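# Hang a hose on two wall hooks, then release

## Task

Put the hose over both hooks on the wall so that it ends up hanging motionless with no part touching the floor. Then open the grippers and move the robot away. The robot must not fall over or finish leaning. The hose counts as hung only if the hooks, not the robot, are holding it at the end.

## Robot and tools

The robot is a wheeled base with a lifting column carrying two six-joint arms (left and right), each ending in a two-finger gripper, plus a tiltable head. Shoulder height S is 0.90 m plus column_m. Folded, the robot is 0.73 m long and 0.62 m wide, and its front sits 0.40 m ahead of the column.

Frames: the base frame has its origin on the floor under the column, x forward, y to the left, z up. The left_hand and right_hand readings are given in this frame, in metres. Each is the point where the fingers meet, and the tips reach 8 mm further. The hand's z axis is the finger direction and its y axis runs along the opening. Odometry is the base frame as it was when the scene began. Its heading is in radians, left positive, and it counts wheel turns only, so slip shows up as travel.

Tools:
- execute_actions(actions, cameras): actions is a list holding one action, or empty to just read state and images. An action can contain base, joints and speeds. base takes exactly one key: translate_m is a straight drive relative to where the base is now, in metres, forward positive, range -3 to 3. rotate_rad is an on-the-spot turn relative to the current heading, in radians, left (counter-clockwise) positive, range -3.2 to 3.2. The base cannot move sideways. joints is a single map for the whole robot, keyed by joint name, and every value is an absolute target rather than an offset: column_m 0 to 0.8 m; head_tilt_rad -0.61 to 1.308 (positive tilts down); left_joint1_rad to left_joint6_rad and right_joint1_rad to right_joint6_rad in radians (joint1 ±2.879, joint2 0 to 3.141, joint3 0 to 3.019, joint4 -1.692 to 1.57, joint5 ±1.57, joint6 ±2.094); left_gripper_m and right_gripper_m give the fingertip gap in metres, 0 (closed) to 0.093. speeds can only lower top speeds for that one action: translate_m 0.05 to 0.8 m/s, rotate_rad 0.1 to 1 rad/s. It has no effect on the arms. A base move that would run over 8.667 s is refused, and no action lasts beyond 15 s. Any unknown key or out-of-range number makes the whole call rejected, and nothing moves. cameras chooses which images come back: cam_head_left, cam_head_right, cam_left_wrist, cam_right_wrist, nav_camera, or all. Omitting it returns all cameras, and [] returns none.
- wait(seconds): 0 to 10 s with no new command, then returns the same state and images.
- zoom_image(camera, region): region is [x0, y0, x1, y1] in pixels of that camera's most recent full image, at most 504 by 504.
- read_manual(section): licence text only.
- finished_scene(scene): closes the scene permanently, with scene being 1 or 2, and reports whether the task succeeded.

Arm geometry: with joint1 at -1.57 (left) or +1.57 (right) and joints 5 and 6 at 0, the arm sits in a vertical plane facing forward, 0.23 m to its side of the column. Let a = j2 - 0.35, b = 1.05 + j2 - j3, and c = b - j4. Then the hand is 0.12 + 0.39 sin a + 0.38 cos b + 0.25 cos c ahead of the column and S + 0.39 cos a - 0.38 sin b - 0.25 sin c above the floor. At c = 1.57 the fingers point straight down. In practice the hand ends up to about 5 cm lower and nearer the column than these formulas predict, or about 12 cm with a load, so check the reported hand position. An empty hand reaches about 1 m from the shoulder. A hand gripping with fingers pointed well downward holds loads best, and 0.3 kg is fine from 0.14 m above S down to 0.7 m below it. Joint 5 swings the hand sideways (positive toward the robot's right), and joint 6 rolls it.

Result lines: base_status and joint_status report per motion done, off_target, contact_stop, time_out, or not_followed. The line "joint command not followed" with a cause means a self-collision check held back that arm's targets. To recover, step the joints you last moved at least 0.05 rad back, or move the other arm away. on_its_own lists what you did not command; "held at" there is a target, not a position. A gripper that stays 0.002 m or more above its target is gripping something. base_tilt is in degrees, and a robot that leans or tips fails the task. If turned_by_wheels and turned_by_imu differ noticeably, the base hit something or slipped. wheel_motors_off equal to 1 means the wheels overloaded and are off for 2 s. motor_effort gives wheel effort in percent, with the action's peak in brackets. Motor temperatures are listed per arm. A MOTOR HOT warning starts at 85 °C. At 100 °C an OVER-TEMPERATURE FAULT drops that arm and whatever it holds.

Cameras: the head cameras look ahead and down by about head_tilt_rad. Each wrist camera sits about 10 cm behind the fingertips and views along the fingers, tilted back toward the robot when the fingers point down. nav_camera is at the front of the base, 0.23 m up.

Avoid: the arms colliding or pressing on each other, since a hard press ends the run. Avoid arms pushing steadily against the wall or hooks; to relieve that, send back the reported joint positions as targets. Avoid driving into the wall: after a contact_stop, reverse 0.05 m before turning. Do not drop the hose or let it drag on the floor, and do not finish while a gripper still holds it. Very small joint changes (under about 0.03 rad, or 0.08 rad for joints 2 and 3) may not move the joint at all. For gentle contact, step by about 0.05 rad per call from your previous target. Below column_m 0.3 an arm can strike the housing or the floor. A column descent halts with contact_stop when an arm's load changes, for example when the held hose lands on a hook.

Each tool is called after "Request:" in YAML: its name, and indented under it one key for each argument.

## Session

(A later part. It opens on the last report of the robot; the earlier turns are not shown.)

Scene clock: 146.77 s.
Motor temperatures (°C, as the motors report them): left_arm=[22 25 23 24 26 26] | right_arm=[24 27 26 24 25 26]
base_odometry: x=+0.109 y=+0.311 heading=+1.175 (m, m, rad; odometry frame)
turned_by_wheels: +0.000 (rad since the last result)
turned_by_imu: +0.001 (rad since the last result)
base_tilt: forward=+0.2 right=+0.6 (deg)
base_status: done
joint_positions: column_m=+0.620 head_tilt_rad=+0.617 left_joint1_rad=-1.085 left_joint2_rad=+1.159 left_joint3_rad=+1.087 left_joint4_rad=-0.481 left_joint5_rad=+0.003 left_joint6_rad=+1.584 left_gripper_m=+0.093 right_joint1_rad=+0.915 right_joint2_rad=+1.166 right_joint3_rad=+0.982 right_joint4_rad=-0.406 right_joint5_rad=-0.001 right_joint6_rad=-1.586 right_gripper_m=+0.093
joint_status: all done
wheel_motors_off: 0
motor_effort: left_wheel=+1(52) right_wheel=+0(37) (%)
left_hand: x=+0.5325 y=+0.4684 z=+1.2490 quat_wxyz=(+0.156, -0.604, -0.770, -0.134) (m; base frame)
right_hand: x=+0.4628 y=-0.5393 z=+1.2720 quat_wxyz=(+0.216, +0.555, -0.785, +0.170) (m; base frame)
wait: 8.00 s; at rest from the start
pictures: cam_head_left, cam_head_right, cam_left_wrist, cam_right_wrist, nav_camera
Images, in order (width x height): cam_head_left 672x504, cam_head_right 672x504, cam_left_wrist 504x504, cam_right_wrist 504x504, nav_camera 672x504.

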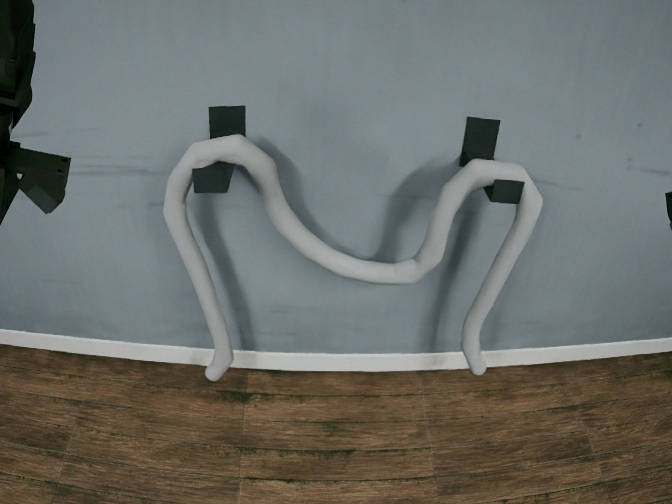

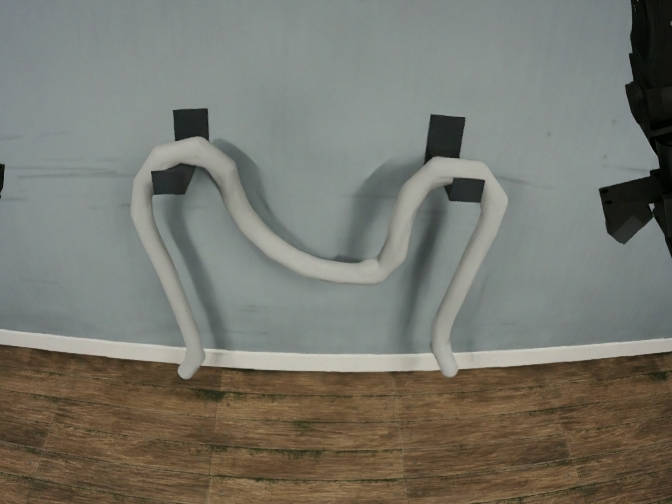

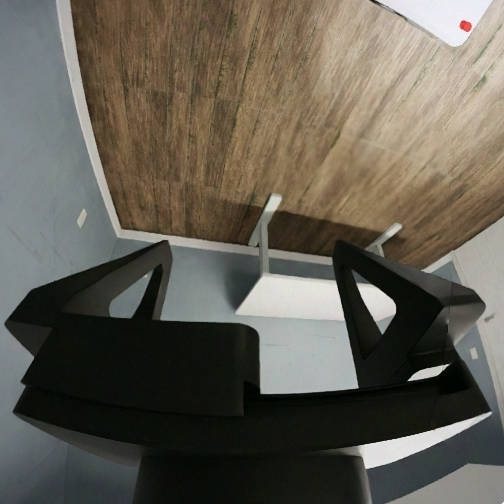

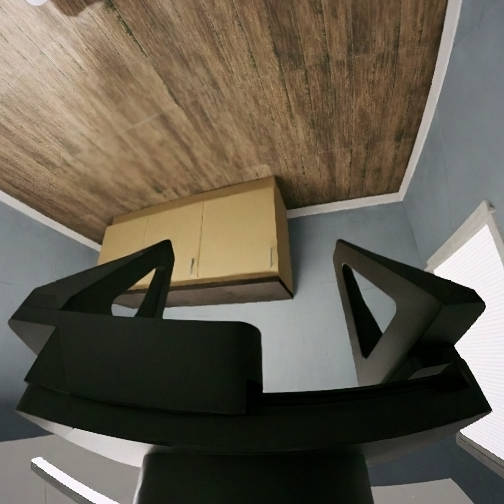

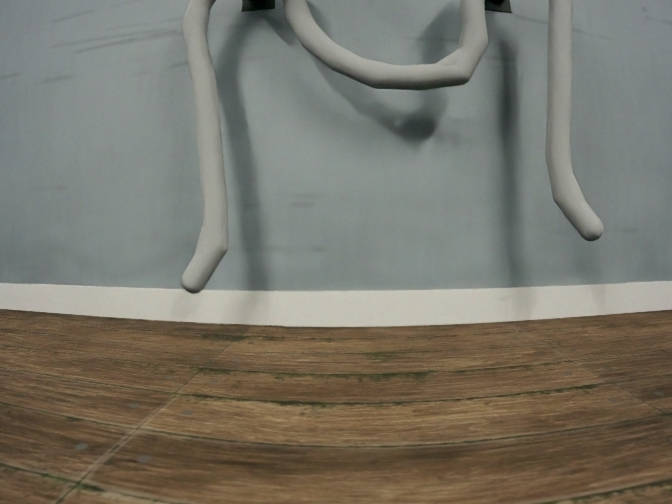

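Still swinging; wait more (free).

Request:
wait:
  seconds: 10

Request:
wait:
  seconds: 10

Request:
wait:
  seconds: 3

Scene clock: 157.13 s.
Motor temperatures (°C, as the motors report them): left_arm=[22 25 23 24 26 26] | right_arm=[24 27 26 24 25 26]
base_odometry: x=+0.109 y=+0.311 heading=+1.175 (m, m, rad; odometry frame)
turned_by_wheels: +0.000 (rad since the last result)
turned_by_imu: +0.001 (rad since the last result)
base_tilt: forward=+0.2 right=+0.6 (deg)
base_status: done
joint_positions: column_m=+0.620 head_tilt_rad=+0.617 left_joint1_rad=-1.085 left_joint2_rad=+1.159 left_joint3_rad=+1.087 left_joint4_rad=-0.481 left_joint5_rad=+0.003 left_joint6_rad=+1.584 left_gripper_m=+0.093 right_joint1_rad=+0.915 right_joint2_rad=+1.166 right_joint3_rad=+0.982 right_joint4_rad=-0.406 right_joint5_rad=-0.001 right_joint6_rad=-1.586 right_gripper_m=+0.093
joint_status: all done
wheel_motors_off: 0
motor_effort: left_wheel=+1(52) right_wheel=-2(37) (%)
left_hand: x=+0.5325 y=+0.4684 z=+1.2490 quat_wxyz=(+0.156, -0.604, -0.770, -0.134) (m; base frame)
right_hand: x=+0.4628 y=-0.5393 z=+1.2720 quat_wxyz=(+0.216, +0.555, -0.785, +0.170) (m; base frame)
wait: 10.00 s; at rest from the start
pictures: cam_head_left, cam_head_right, cam_left_wrist, cam_right_wrist, nav_camera
Images, in order (width x height): cam_head_left 672x504, cam_head_right 672x504, cam_left_wrist 504x504, cam_right_wrist 504x504, nav_camera 672x504.

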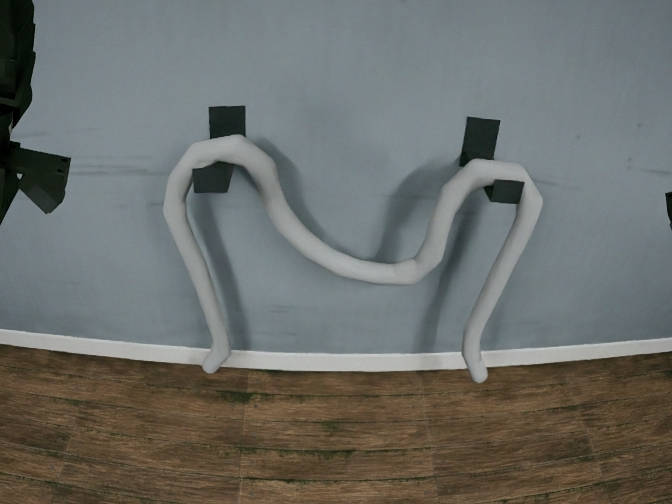

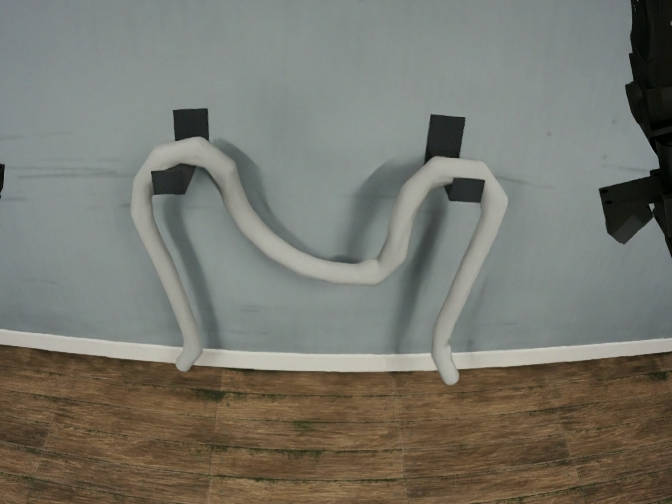

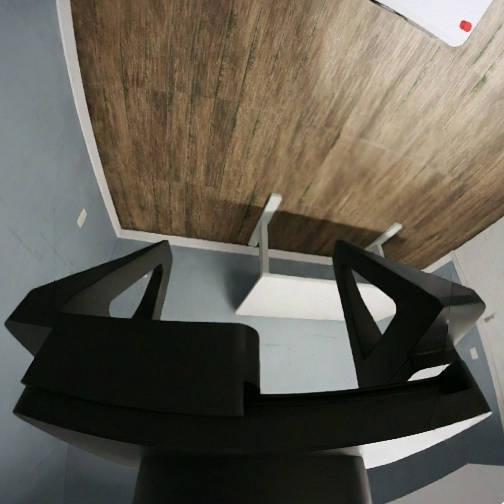

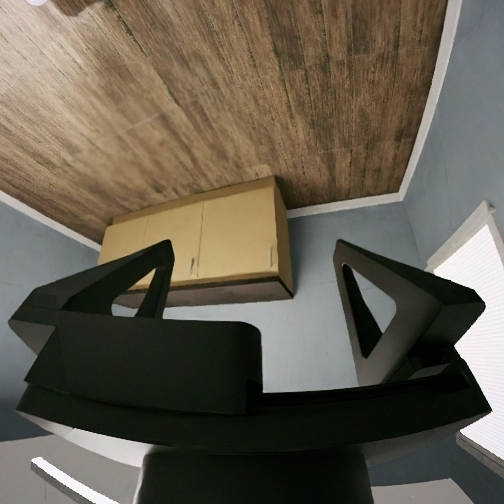

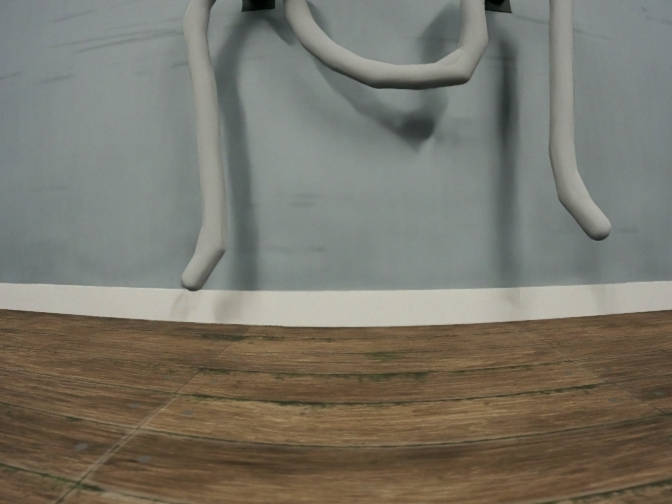

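Scene clock: 167.13 s.
Motor temperatures (°C, as the motors report them): left_arm=[22 25 23 24 26 26] | right_arm=[24 27 26 24 25 26]
base_odometry: x=+0.109 y=+0.311 heading=+1.175 (m, m, rad; odometry frame)
turned_by_wheels: +0.000 (rad since the last result)
turned_by_imu: +0.001 (rad since the last result)
base_tilt: forward=+0.3 right=+0.6 (deg)
base_status: done
joint_positions: column_m=+0.620 head_tilt_rad=+0.617 left_joint1_rad=-1.085 left_joint2_rad=+1.159 left_joint3_rad=+1.087 left_joint4_rad=-0.481 left_joint5_rad=+0.003 left_joint6_rad=+1.584 left_gripper_m=+0.093 right_joint1_rad=+0.915 right_joint2_rad=+1.166 right_joint3_rad=+0.982 right_joint4_rad=-0.406 right_joint5_rad=-0.001 right_joint6_rad=-1.586 right_gripper_m=+0.093
joint_status: all done
wheel_motors_off: 0
motor_effort: left_wheel=+1(52) right_wheel=-2(37) (%)
left_hand: x=+0.5325 y=+0.4684 z=+1.2490 quat_wxyz=(+0.156, -0.604, -0.770, -0.134) (m; base frame)
right_hand: x=+0.4628 y=-0.5393 z=+1.2720 quat_wxyz=(+0.216, +0.555, -0.785, +0.170) (m; base frame)
wait: 10.00 s; at rest by 0.27 s
pictures: cam_head_left, cam_head_right, cam_left_wrist, cam_right_wrist, nav_camera
Images, in order (width x height): cam_head_left 672x504, cam_head_right 672x504, cam_left_wrist 504x504, cam_right_wrist 504x504, nav_camera 672x504.

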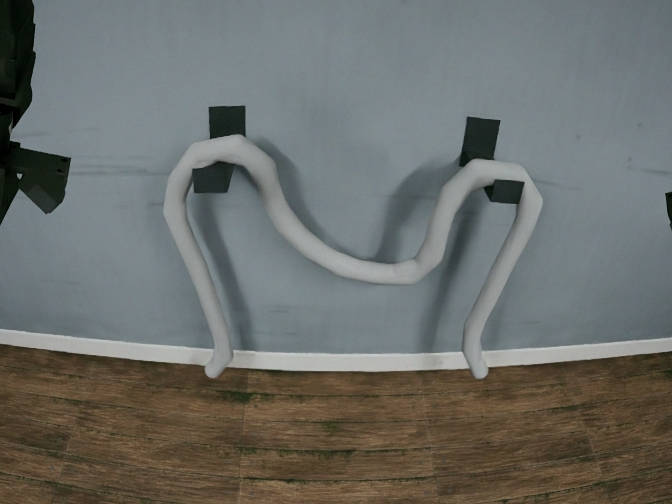

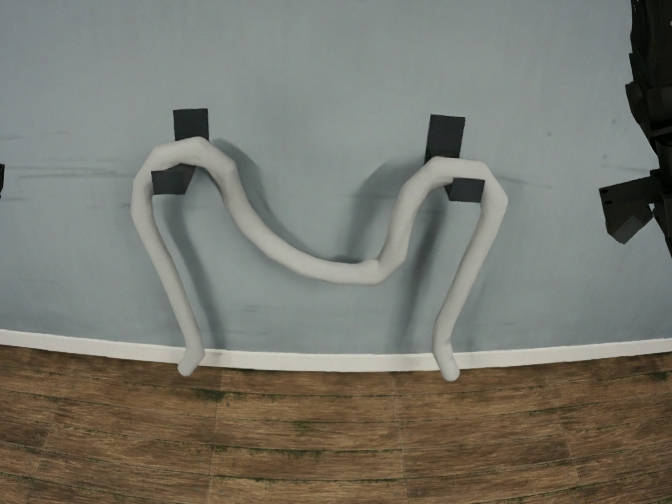

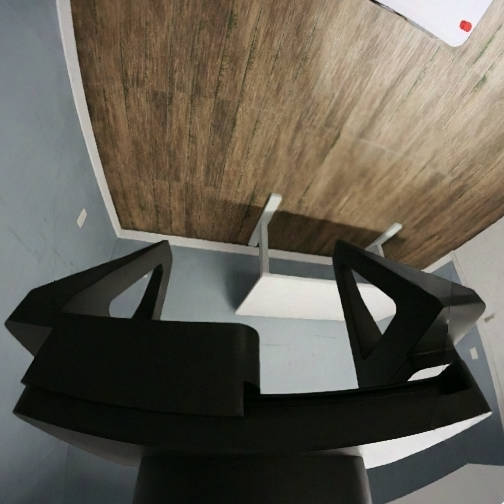

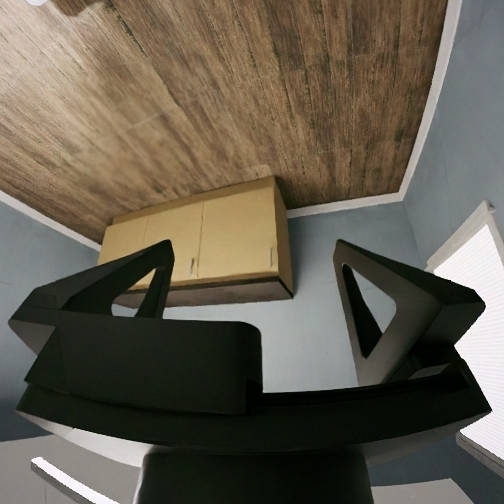

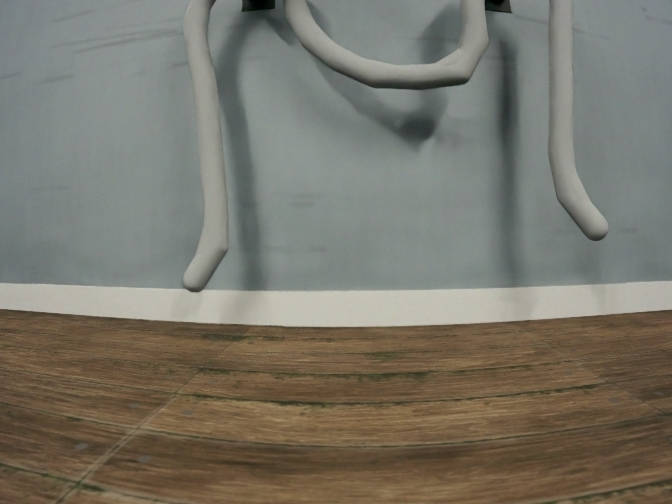

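Scene clock: 170.13 s.
Motor temperatures (°C, as the motors report them): left_arm=[22 25 23 24 26 26] | right_arm=[24 27 26 24 25 26]
base_odometry: x=+0.109 y=+0.311 heading=+1.175 (m, m, rad; odometry frame)
turned_by_wheels: +0.000 (rad since the last result)
turned_by_imu: +0.000 (rad since the last result)
base_tilt: forward=+0.3 right=+0.6 (deg)
base_status: done
joint_positions: column_m=+0.620 head_tilt_rad=+0.617 left_joint1_rad=-1.085 left_joint2_rad=+1.159 left_joint3_rad=+1.087 left_joint4_rad=-0.481 left_joint5_rad=+0.003 left_joint6_rad=+1.584 left_gripper_m=+0.093 right_joint1_rad=+0.915 right_joint2_rad=+1.166 right_joint3_rad=+0.982 right_joint4_rad=-0.406 right_joint5_rad=-0.001 right_joint6_rad=-1.586 right_gripper_m=+0.093
joint_status: all done
wheel_motors_off: 0
motor_effort: left_wheel=+2(52) right_wheel=-4(37) (%)
left_hand: x=+0.5325 y=+0.4684 z=+1.2490 quat_wxyz=(+0.156, -0.604, -0.770, -0.134) (m; base frame)
right_hand: x=+0.4628 y=-0.5393 z=+1.2720 quat_wxyz=(+0.216, +0.555, -0.785, +0.170) (m; base frame)
wait: 3.00 s; at rest by 0.27 s
pictures: cam_head_left, cam_head_right, cam_left_wrist, cam_right_wrist, nav_camera
Images, in order (width x height): cam_head_left 672x504, cam_head_right 672x504, cam_left_wrist 504x504, cam_right_wrist 504x504, nav_camera 672x504.

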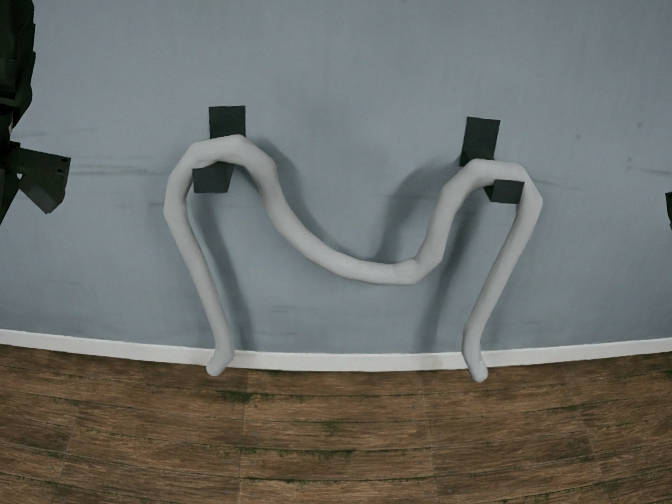

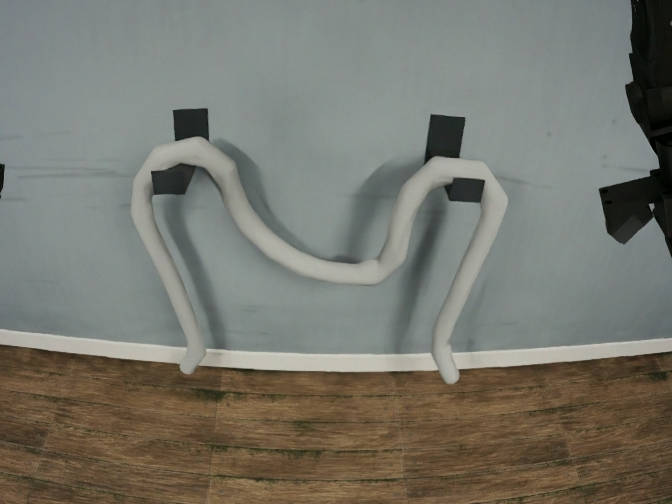

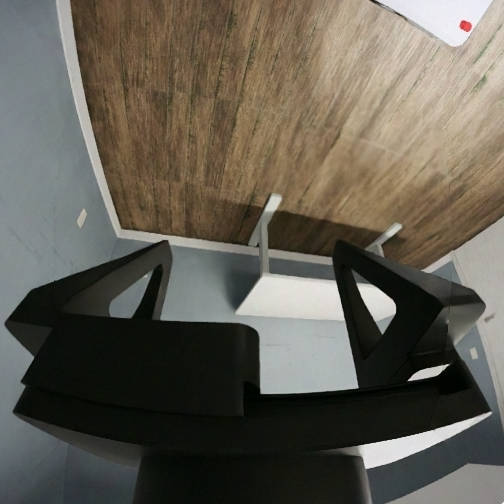

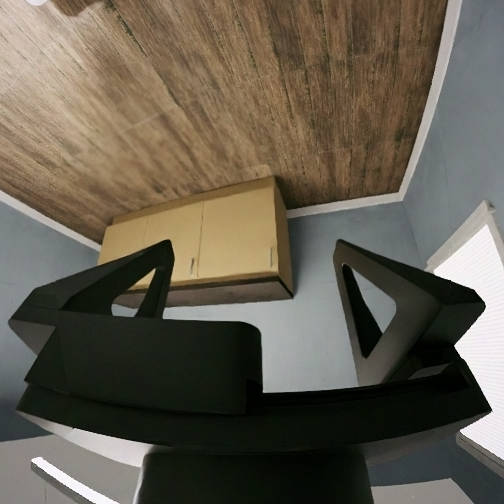

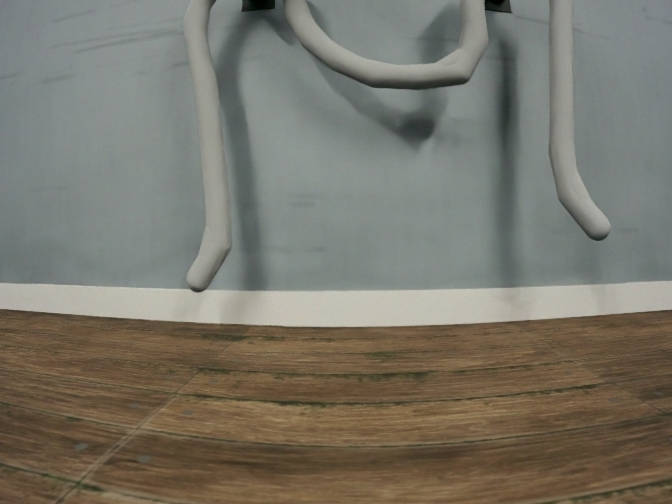

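Request:
finished_scene:
  scene: 1

The scene is finished: the task was done.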